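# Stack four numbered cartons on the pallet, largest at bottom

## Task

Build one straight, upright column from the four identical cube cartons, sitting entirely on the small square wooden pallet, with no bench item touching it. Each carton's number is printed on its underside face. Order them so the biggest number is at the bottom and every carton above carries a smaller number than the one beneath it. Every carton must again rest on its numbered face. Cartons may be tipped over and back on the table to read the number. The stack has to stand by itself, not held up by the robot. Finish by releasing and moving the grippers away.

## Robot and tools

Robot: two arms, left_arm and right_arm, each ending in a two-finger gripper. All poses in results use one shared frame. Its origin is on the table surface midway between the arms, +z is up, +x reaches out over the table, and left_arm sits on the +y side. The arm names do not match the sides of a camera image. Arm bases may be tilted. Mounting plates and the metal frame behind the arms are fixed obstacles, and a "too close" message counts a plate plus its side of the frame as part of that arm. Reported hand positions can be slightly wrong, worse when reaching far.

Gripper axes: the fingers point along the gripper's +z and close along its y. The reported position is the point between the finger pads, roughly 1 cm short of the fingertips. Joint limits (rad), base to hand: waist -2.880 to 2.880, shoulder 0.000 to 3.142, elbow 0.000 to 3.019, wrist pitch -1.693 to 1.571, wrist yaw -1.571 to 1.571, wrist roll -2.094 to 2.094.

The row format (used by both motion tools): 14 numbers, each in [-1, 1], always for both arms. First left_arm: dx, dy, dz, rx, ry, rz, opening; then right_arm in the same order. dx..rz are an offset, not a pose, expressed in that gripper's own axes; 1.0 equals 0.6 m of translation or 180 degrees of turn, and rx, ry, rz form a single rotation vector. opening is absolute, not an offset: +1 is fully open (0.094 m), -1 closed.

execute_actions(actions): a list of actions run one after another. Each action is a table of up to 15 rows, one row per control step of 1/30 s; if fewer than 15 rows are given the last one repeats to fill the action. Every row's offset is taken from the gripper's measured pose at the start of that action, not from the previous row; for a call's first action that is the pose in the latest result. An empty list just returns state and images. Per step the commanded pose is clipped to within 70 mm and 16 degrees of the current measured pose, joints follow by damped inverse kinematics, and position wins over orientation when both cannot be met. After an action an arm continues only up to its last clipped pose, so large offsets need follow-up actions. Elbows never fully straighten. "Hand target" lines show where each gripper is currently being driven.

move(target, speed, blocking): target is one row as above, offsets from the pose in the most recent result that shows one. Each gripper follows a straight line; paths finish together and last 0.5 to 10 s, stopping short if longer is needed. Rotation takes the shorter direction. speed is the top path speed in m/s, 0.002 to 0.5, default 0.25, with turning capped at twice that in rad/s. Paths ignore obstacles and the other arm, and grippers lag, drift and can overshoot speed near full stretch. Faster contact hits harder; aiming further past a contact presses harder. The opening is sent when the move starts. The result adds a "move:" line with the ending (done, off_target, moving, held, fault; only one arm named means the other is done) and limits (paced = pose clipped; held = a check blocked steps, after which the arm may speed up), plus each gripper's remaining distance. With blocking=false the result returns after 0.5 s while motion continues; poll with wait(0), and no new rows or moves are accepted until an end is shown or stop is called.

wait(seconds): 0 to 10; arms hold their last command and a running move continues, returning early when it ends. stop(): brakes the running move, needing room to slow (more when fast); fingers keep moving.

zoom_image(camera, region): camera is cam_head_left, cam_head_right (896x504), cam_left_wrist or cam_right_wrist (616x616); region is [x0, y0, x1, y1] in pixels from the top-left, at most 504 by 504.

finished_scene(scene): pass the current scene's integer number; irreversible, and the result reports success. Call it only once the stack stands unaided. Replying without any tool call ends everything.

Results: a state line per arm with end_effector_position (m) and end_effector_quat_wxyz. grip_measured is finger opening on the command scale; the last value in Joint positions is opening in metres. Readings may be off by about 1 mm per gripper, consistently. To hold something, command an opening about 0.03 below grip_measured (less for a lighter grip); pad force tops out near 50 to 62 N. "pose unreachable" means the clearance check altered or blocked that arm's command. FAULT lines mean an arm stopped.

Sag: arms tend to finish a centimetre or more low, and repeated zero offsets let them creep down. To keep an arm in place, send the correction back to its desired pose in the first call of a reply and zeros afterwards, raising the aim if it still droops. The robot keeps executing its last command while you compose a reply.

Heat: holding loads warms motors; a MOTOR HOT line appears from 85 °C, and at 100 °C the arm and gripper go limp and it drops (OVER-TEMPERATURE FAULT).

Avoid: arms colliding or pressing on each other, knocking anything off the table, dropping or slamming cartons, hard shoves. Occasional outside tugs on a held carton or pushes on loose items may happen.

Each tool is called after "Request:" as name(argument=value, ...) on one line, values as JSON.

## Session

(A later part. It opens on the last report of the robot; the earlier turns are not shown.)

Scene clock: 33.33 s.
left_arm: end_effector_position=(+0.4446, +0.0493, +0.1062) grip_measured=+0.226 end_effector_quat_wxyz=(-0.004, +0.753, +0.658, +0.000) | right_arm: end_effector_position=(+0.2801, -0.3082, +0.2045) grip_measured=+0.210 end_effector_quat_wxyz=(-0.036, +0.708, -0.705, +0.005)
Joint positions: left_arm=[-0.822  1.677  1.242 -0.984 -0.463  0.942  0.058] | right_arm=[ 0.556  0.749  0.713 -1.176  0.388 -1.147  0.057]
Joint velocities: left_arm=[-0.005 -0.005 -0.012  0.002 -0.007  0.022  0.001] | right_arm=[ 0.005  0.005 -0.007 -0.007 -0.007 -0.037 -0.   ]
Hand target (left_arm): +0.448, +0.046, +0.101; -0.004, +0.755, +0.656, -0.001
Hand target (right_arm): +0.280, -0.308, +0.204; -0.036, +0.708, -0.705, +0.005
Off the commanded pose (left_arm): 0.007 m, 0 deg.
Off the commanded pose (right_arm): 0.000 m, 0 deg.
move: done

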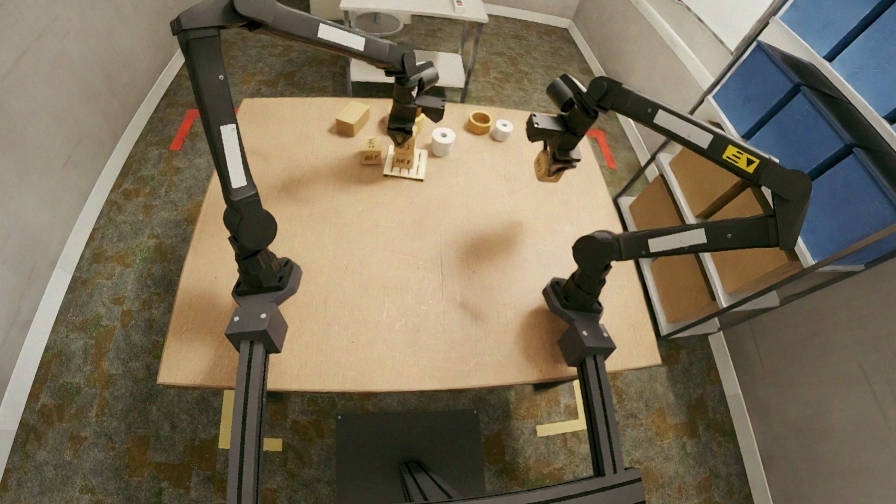

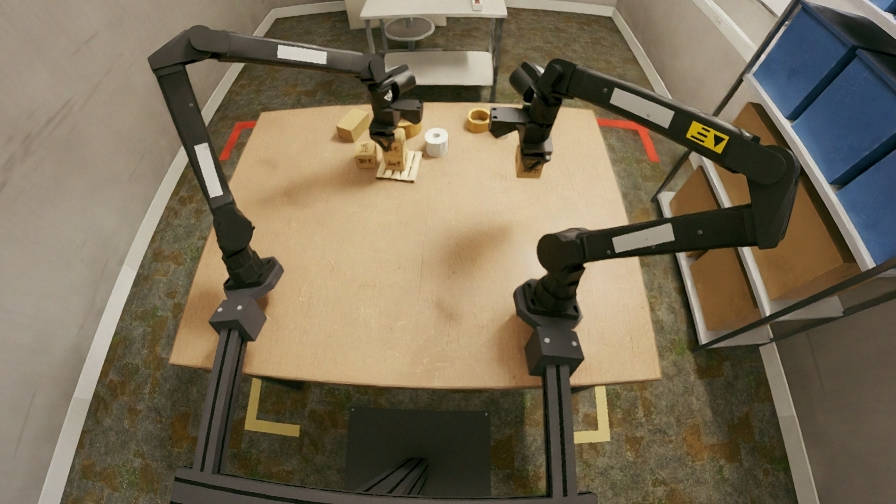

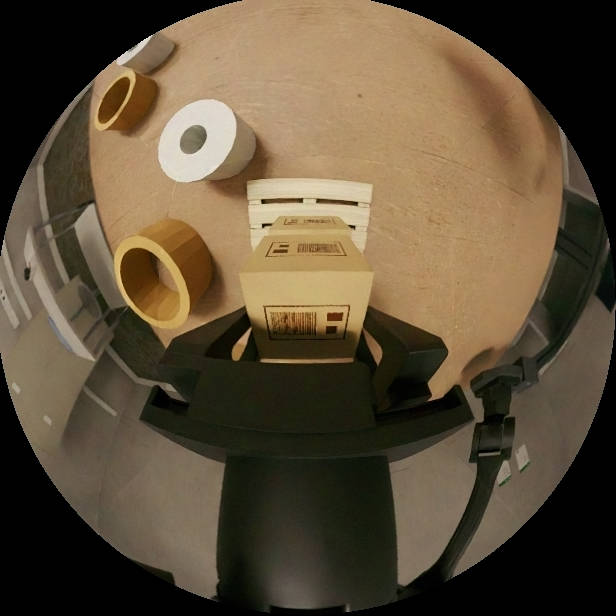

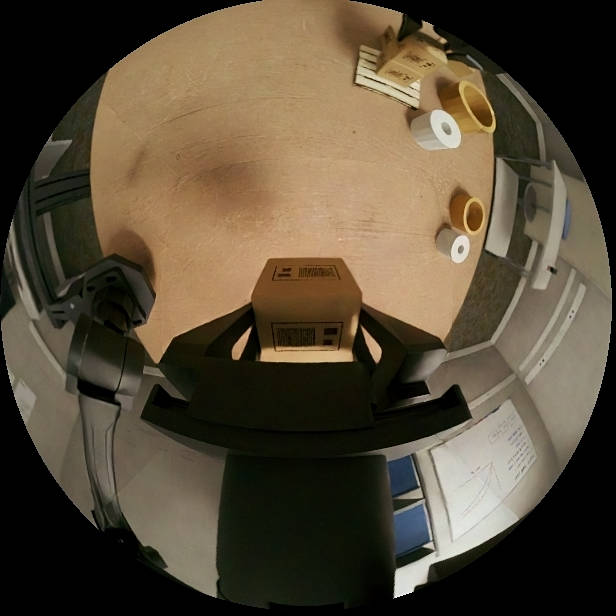

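Request:
move(target=[0,0,0,0,0,0,1,0,0,0,0,0,0,0.15])

Request:
move(target=[0,0.01,-0.13,0,0,0,1,0,0,0,0,0,0,0.15], speed=0.15)

Request:
move(target=[0.17,0.03,-0.02,0,0,-0.55,1,0,0,0,0,0,0,0.15], speed=0.4)

Scene clock: 34.50 s.
left_arm: end_effector_position=(+0.4443, +0.0494, +0.1060) grip_measured=+1.000 end_effector_quat_wxyz=(-0.004, +0.753, +0.658, +0.000) | right_arm: end_effector_position=(+0.2801, -0.3082, +0.2045) grip_measured=+0.210 end_effector_quat_wxyz=(-0.036, +0.708, -0.705, +0.005)
Joint positions: left_arm=[-0.822  1.677  1.241 -0.984 -0.463  0.942  0.094] | right_arm=[ 0.556  0.749  0.713 -1.176  0.388 -1.147  0.057]
Joint velocities: left_arm=[-0.005  0.005 -0.007  0.012  0.022  0.022  0.   ] | right_arm=[-0.005 -0.005  0.002  0.002 -0.022  0.037 -0.001]
Hand target (left_arm): +0.444, +0.049, +0.106; -0.004, +0.753, +0.658, +0.000
Hand target (right_arm): +0.280, -0.308, +0.204; -0.036, +0.708, -0.705, +0.005
Off the commanded pose (left_arm): 0.000 m, 0 deg.
Off the commanded pose (right_arm): 0.000 m, 0 deg.
move: done

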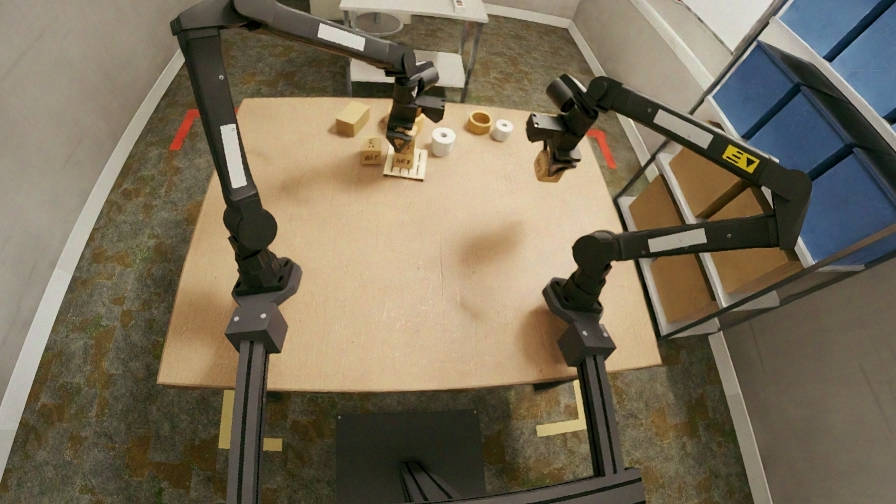

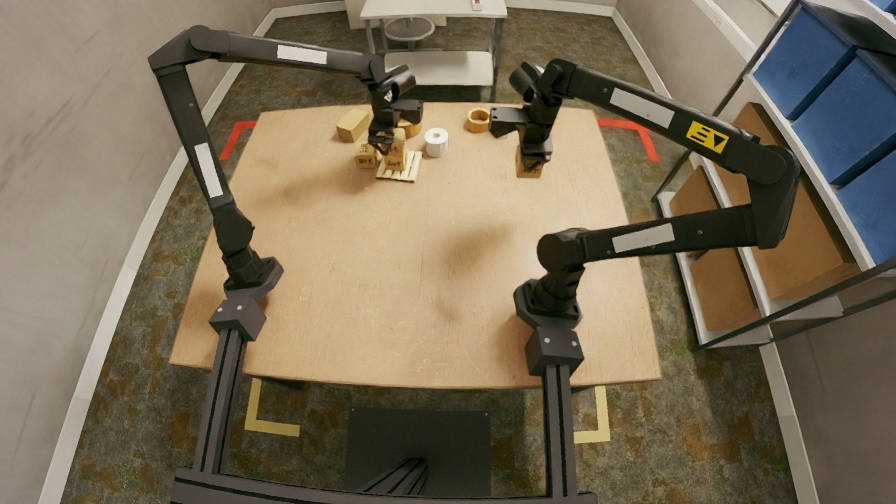

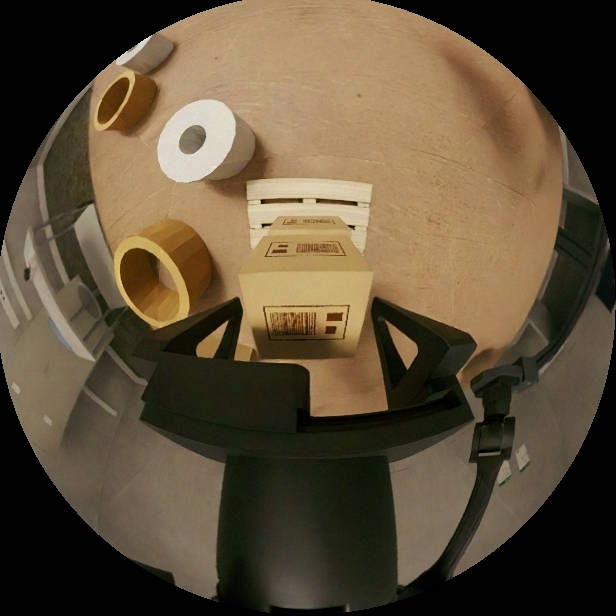

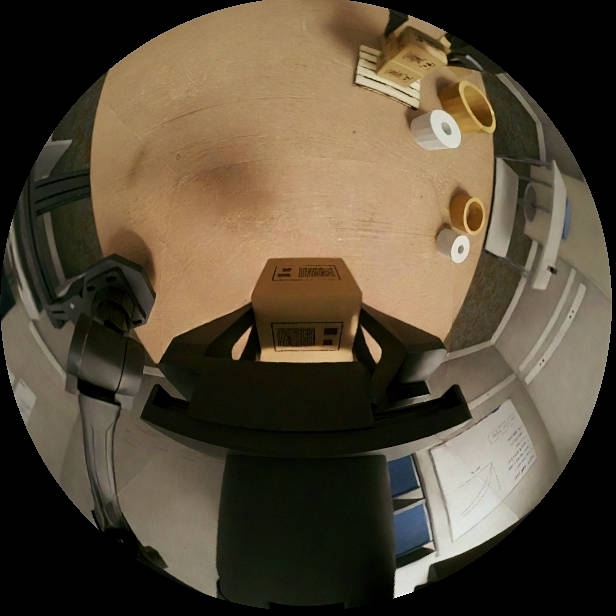

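Scene clock: 35.47 s.
left_arm: end_effector_position=(+0.4409, +0.0532, +0.1703) grip_measured=+1.000 end_effector_quat_wxyz=(-0.018, +0.760, +0.650, -0.002) | right_arm: end_effector_position=(+0.2801, -0.3082, +0.2045) grip_measured=+0.210 end_effector_quat_wxyz=(-0.036, +0.708, -0.705, +0.005)
Joint positions: left_arm=[-0.881  1.613  1.321 -1.188 -0.469  0.883  0.094] | right_arm=[ 0.556  0.749  0.713 -1.176  0.388 -1.147  0.057]
Joint velocities: left_arm=[-0.015  0.005  0.002 -0.002  0.007 -0.051  0.   ] | right_arm=[-0.005  0.005 -0.002 -0.017  0.051 -0.022 -0.   ]
Hand target (left_arm): +0.450, +0.049, +0.184; -0.004, +0.753, +0.658, +0.000
Hand target (right_arm): +0.280, -0.308, +0.204; -0.036, +0.708, -0.705, +0.005
Off the commanded pose (left_arm): 0.017 m, 2 deg.
Off the commanded pose (right_arm): 0.000 m, 0 deg.
move: off_target (left_arm)

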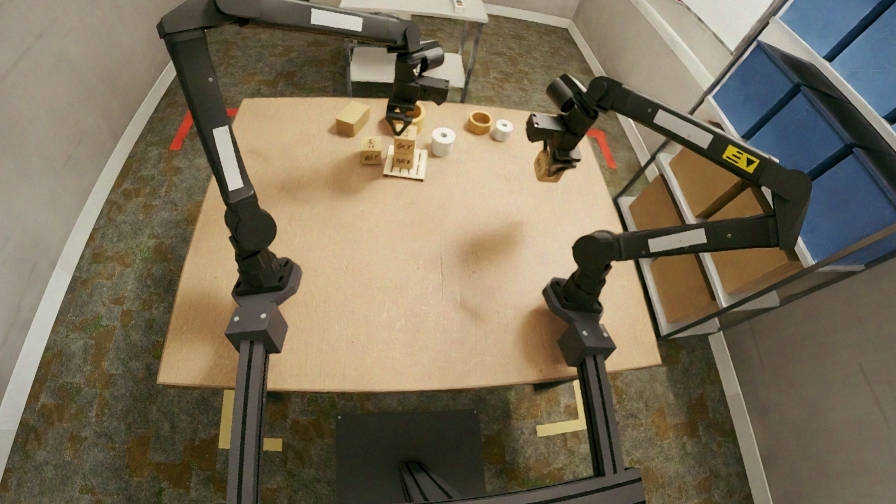

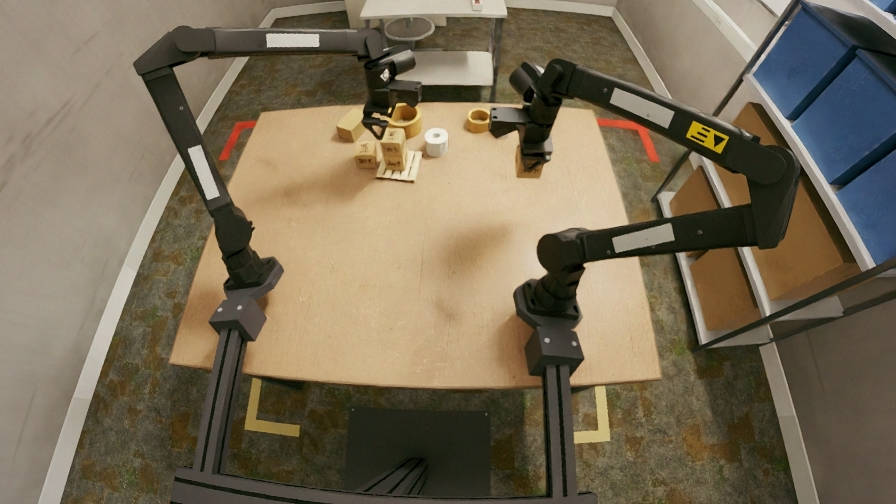

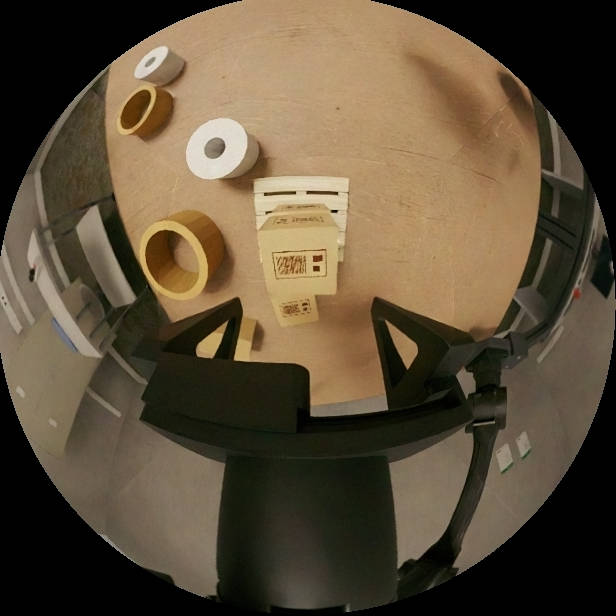

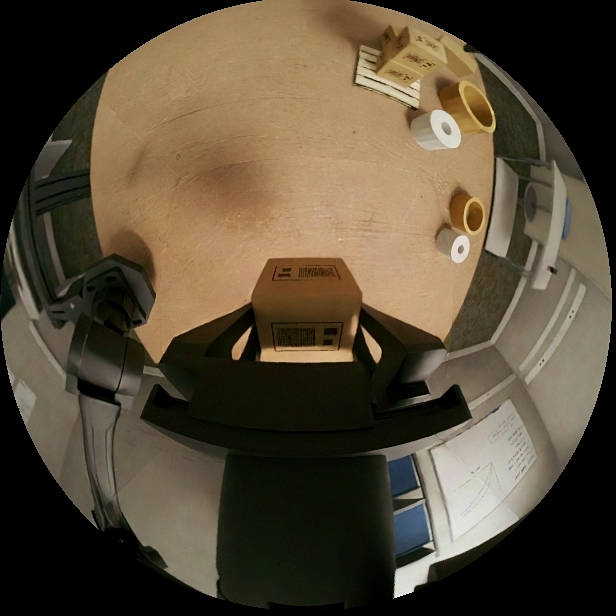

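Scene clock: 38.27 s.
left_arm: end_effector_position=(+0.4718, +0.1446, +0.1755) grip_measured=+1.000 end_effector_quat_wxyz=(-0.017, +0.013, +1.000, +0.015) | right_arm: end_effector_position=(+0.2801, -0.3082, +0.2045) grip_measured=+0.210 end_effector_quat_wxyz=(-0.036, +0.708, -0.705, +0.005)
Joint positions: left_arm=[-0.711  1.465  1.249 -1.192 -0.446 -0.634  0.094] | right_arm=[ 0.556  0.749  0.713 -1.176  0.388 -1.147  0.057]
Joint velocities: left_arm=[-0.015 -0.005 -0.017 -0.012  0.037  0.007  0.   ] | right_arm=[-0.024 -0.005  0.012 -0.002  0.007  0.007 -0.001]
Hand target (left_arm): +0.475, +0.151, +0.183; -0.014, -0.000, +1.000, +0.012
Hand target (right_arm): +0.280, -0.308, +0.204; -0.036, +0.708, -0.705, +0.005
Off the commanded pose (left_arm): 0.011 m, 2 deg.
Off the commanded pose (right_arm): 0.000 m, 0 deg.
move: off_target (left_arm)

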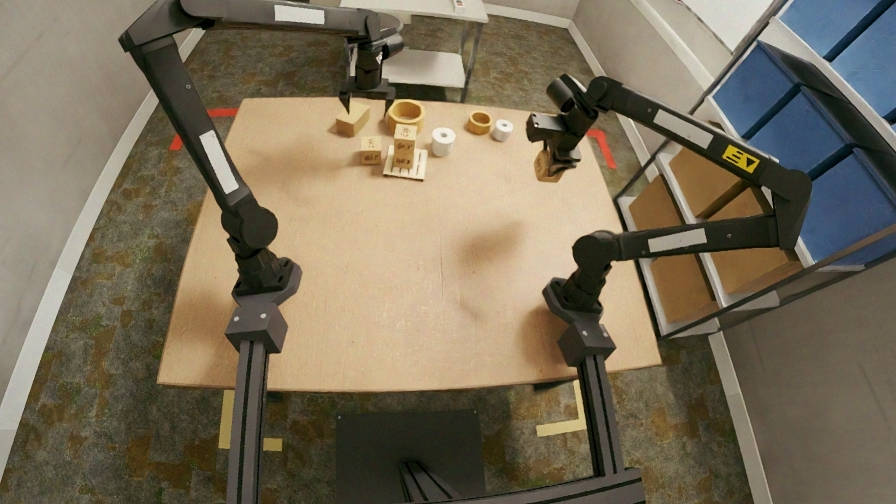

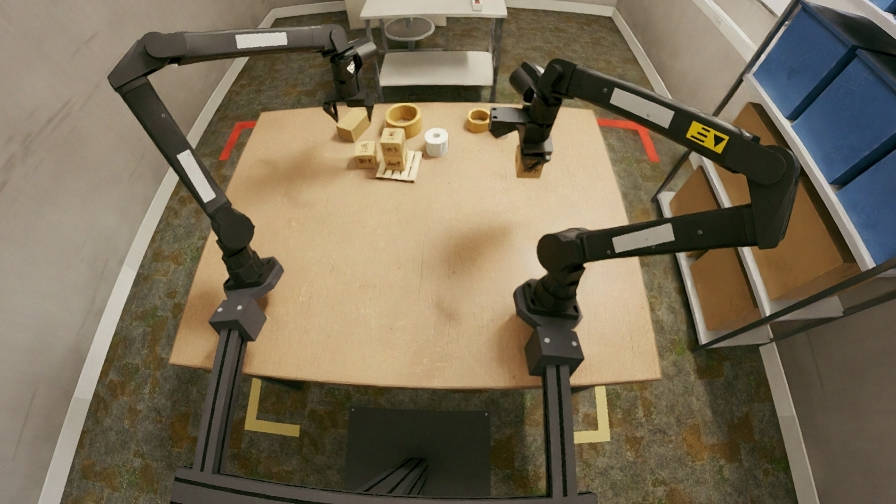

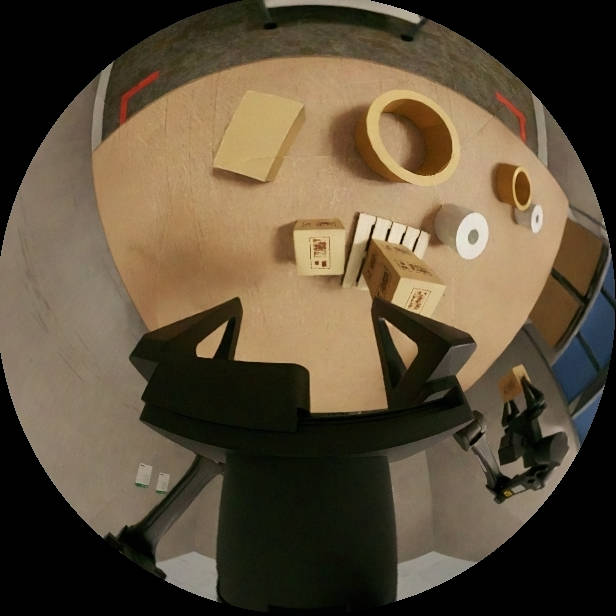

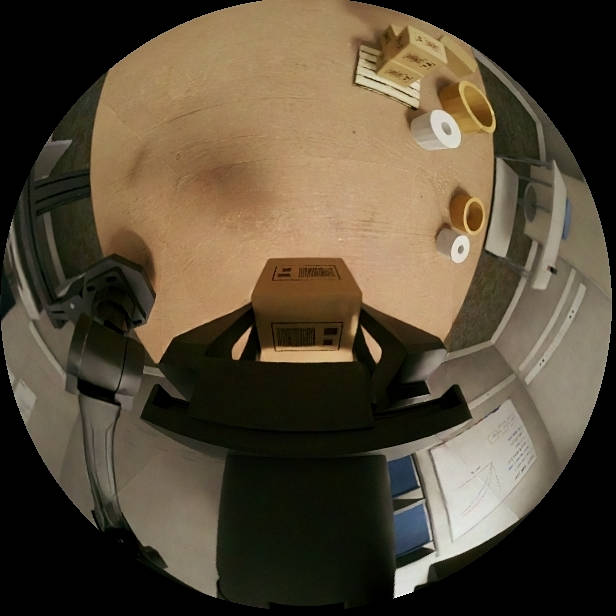

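Request:
move(target=[0.01,-0.015,0,-0.01,-0.01,-0.46,1,0,0,0,0,0,0,0.15], speed=0.5)

Request:
move(target=[0,0,0.1,0,0,0,1,0,0,0,0,0,0,0.15], speed=0.1)

Scene clock: 40.80 s.
left_arm: end_effector_position=(+0.4675, +0.1424, +0.1775) grip_measured=+1.000 end_effector_quat_wxyz=(+0.010, -0.642, +0.766, +0.026) | right_arm: end_effector_position=(+0.2801, -0.3082, +0.2045) grip_measured=+0.210 end_effector_quat_wxyz=(-0.036, +0.708, -0.705, +0.005)
Joint positions: left_arm=[-0.732  1.465  1.243 -1.197 -0.477 -2.081  0.094] | right_arm=[ 0.556  0.749  0.713 -1.176  0.388 -1.147  0.057]
Joint velocities: left_arm=[-0.005 -0.015 -0.002  0.007 -0.007 -0.037  0.   ] | right_arm=[-0.005 -0.015  0.007  0.007 -0.022 -0.007 -0.   ]
Hand target (left_arm): +0.466, +0.136, +0.175; +0.008, -0.642, +0.766, +0.030
Hand target (right_arm): +0.280, -0.308, +0.204; -0.036, +0.708, -0.705, +0.005
Off the commanded pose (left_arm): 0.007 m, 2 deg.
Off the commanded pose (right_arm): 0.000 m, 0 deg.
joint sent to its limit (left arm) — the command would take joint 6 (wrist roll) past its lower limit, so that joint was sent only as far as its limit.
move: done

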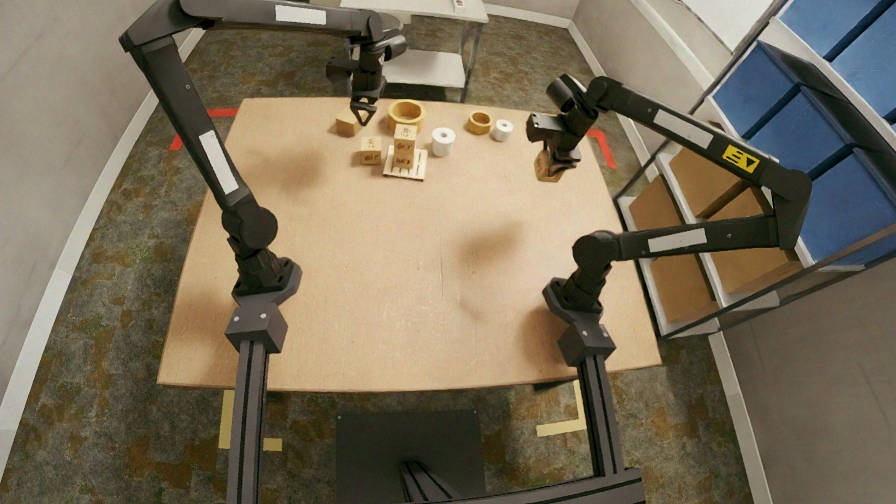

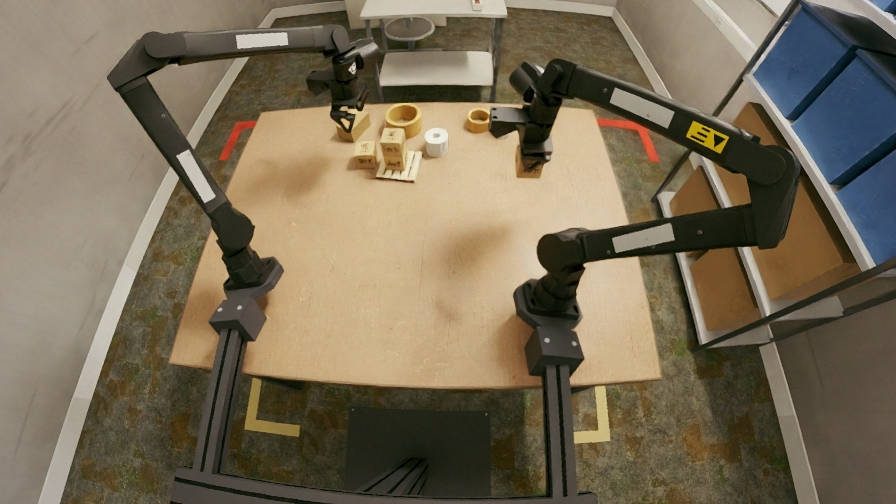

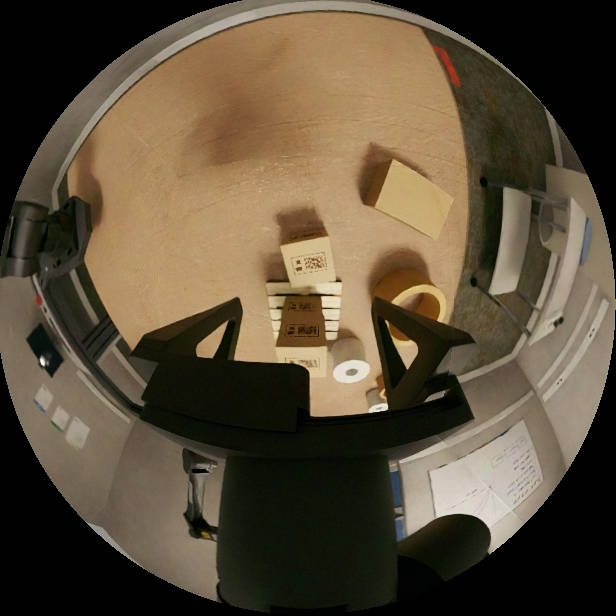

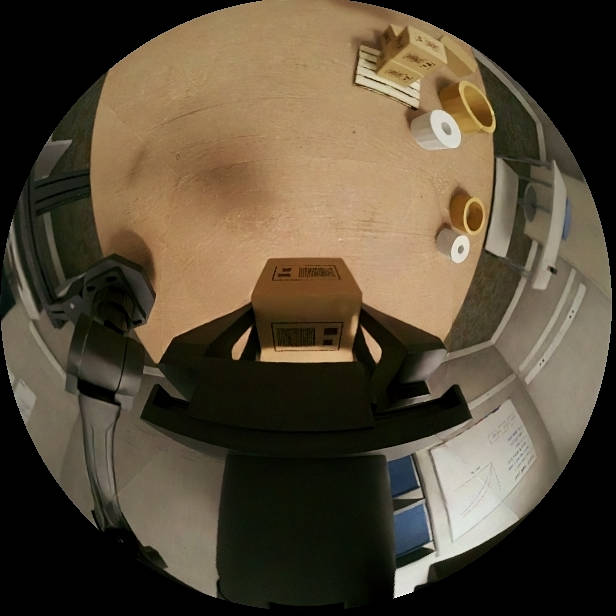

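Scene clock: 41.80 s.
left_arm: end_effector_position=(+0.4642, +0.1463, +0.1227) grip_measured=+1.000 end_effector_quat_wxyz=(+0.012, -0.645, +0.764, +0.026) | right_arm: end_effector_position=(+0.2801, -0.3082, +0.2045) grip_measured=+0.210 end_effector_quat_wxyz=(-0.036, +0.708, -0.705, +0.005)
Joint positions: left_arm=[-0.677  1.511  1.158 -1.037 -0.47  -2.026  0.094] | right_arm=[ 0.556  0.749  0.713 -1.176  0.388 -1.147  0.057]
Joint velocities: left_arm=[ 0.015 -0.015 -0.002 -0.002 -0.007  0.022  0.   ] | right_arm=[ 0.005  0.005 -0.002 -0.012 -0.022  0.037 -0.001]
Hand target (left_arm): +0.466, +0.145, +0.118; +0.010, -0.642, +0.766, +0.026
Hand target (right_arm): +0.280, -0.308, +0.204; -0.036, +0.708, -0.705, +0.005
Off the commanded pose (left_arm): 0.006 m, 0 deg.
Off the commanded pose (right_arm): 0.000 m, 0 deg.
move: done

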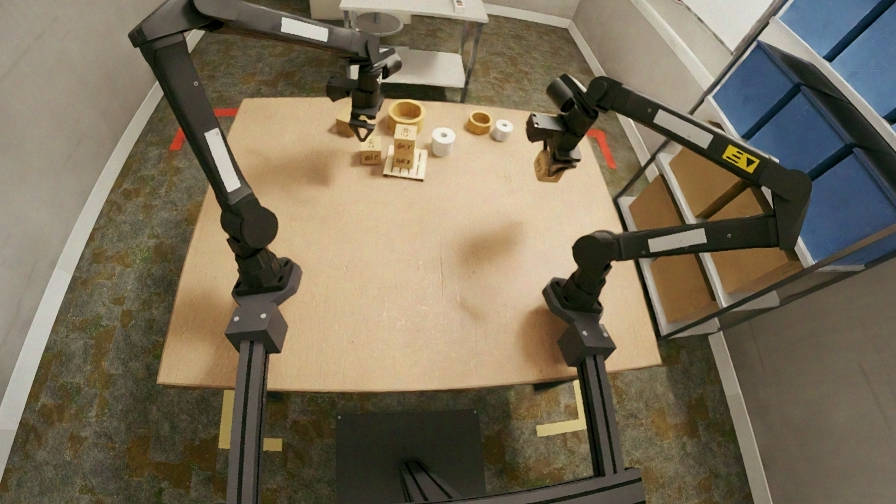

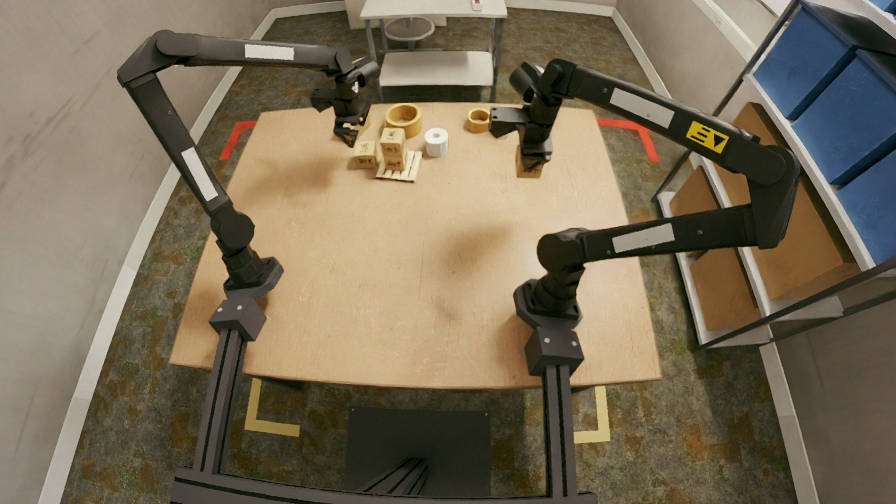

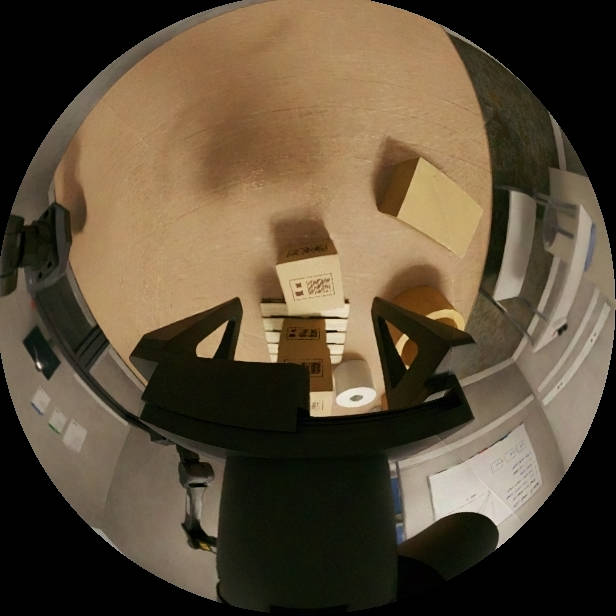

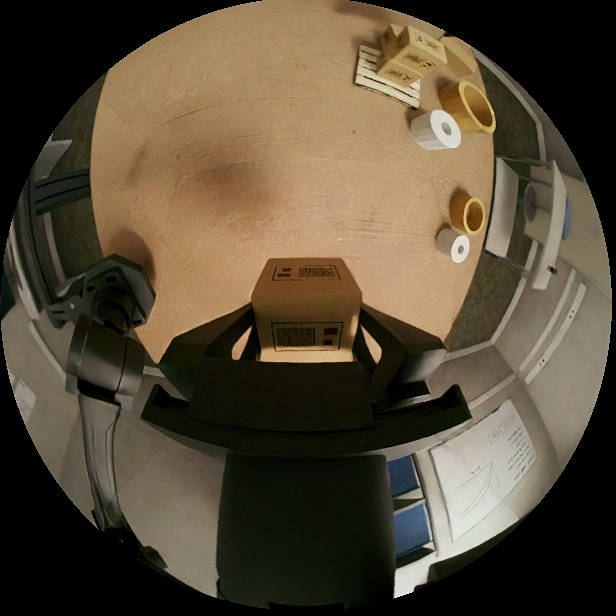

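Request:
move(target=[0.035,-0.004,0.152,0,0,-0.05,1,0,0,0,0,0,0,0.15], speed=0.08)

Scene clock: 43.50 s.
left_arm: end_effector_position=(+0.4613, +0.1296, +0.0373) grip_measured=+1.000 end_effector_quat_wxyz=(-0.012, +0.689, -0.724, -0.017) | right_arm: end_effector_position=(+0.2801, -0.3082, +0.2045) grip_measured=+0.210 end_effector_quat_wxyz=(-0.036, +0.708, -0.705, +0.005)
Joint positions: left_arm=[-0.627  1.657  1.099 -0.791 -0.454 -2.084  0.094] | right_arm=[ 0.556  0.749  0.713 -1.176  0.388 -1.147  0.057]
Joint velocities: left_arm=[-0.015 -0.015  0.002  0.007  0.007 -0.051  0.   ] | right_arm=[ 0.005  0.005 -0.022  0.002  0.022 -0.037 -0.001]
Hand target (left_arm): +0.462, +0.130, +0.030; -0.011, +0.696, -0.718, -0.020
Hand target (right_arm): +0.280, -0.308, +0.204; -0.036, +0.708, -0.705, +0.005
Off the commanded pose (left_arm): 0.007 m, 2 deg.
Off the commanded pose (right_arm): 0.000 m, 0 deg.
joint sent to its limit (left arm) — the command would take joint 6 (wrist roll) past its lower limit, so that joint was sent only as far as its limit.
move: done

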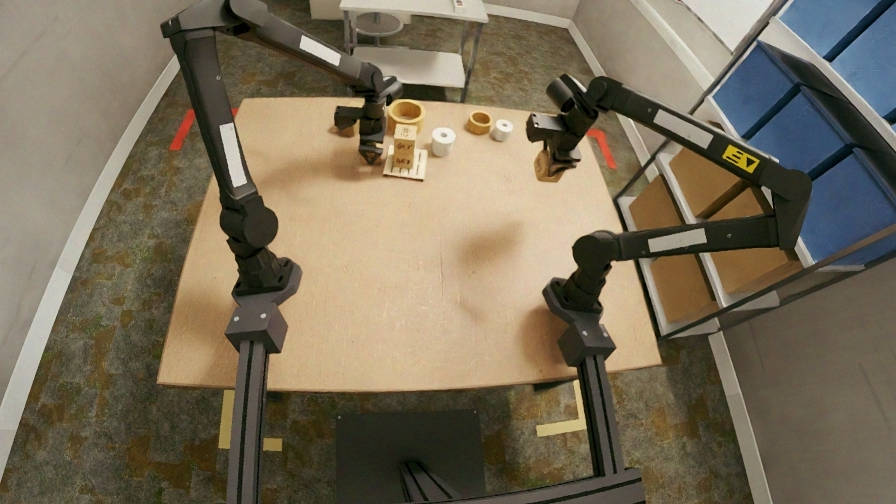

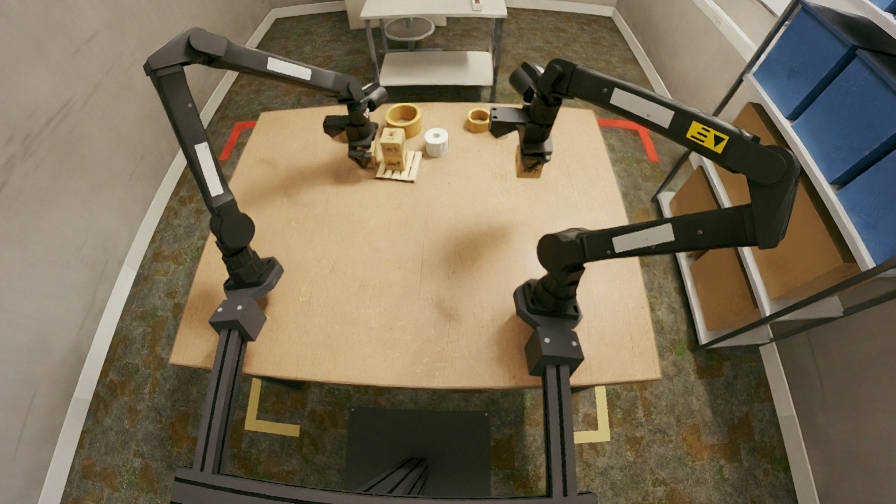

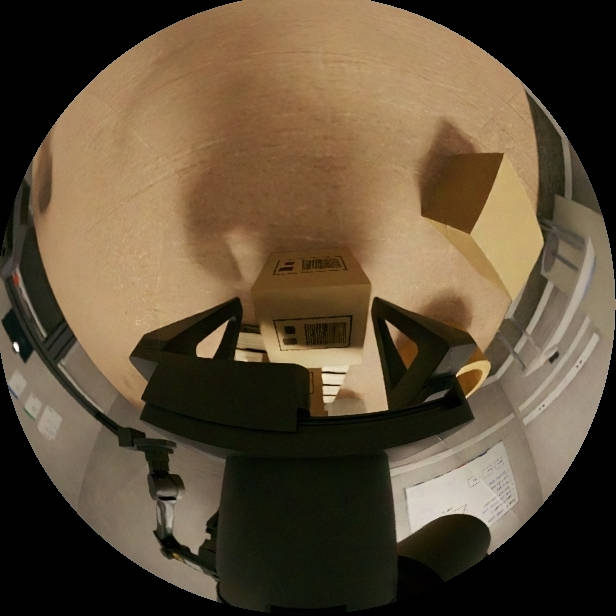

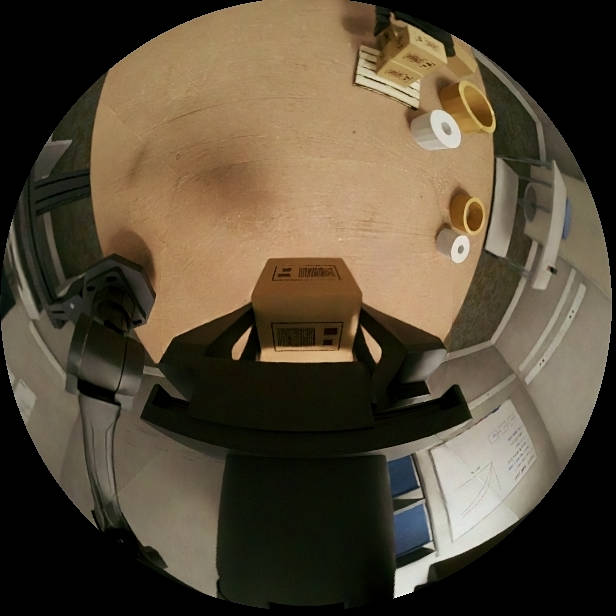

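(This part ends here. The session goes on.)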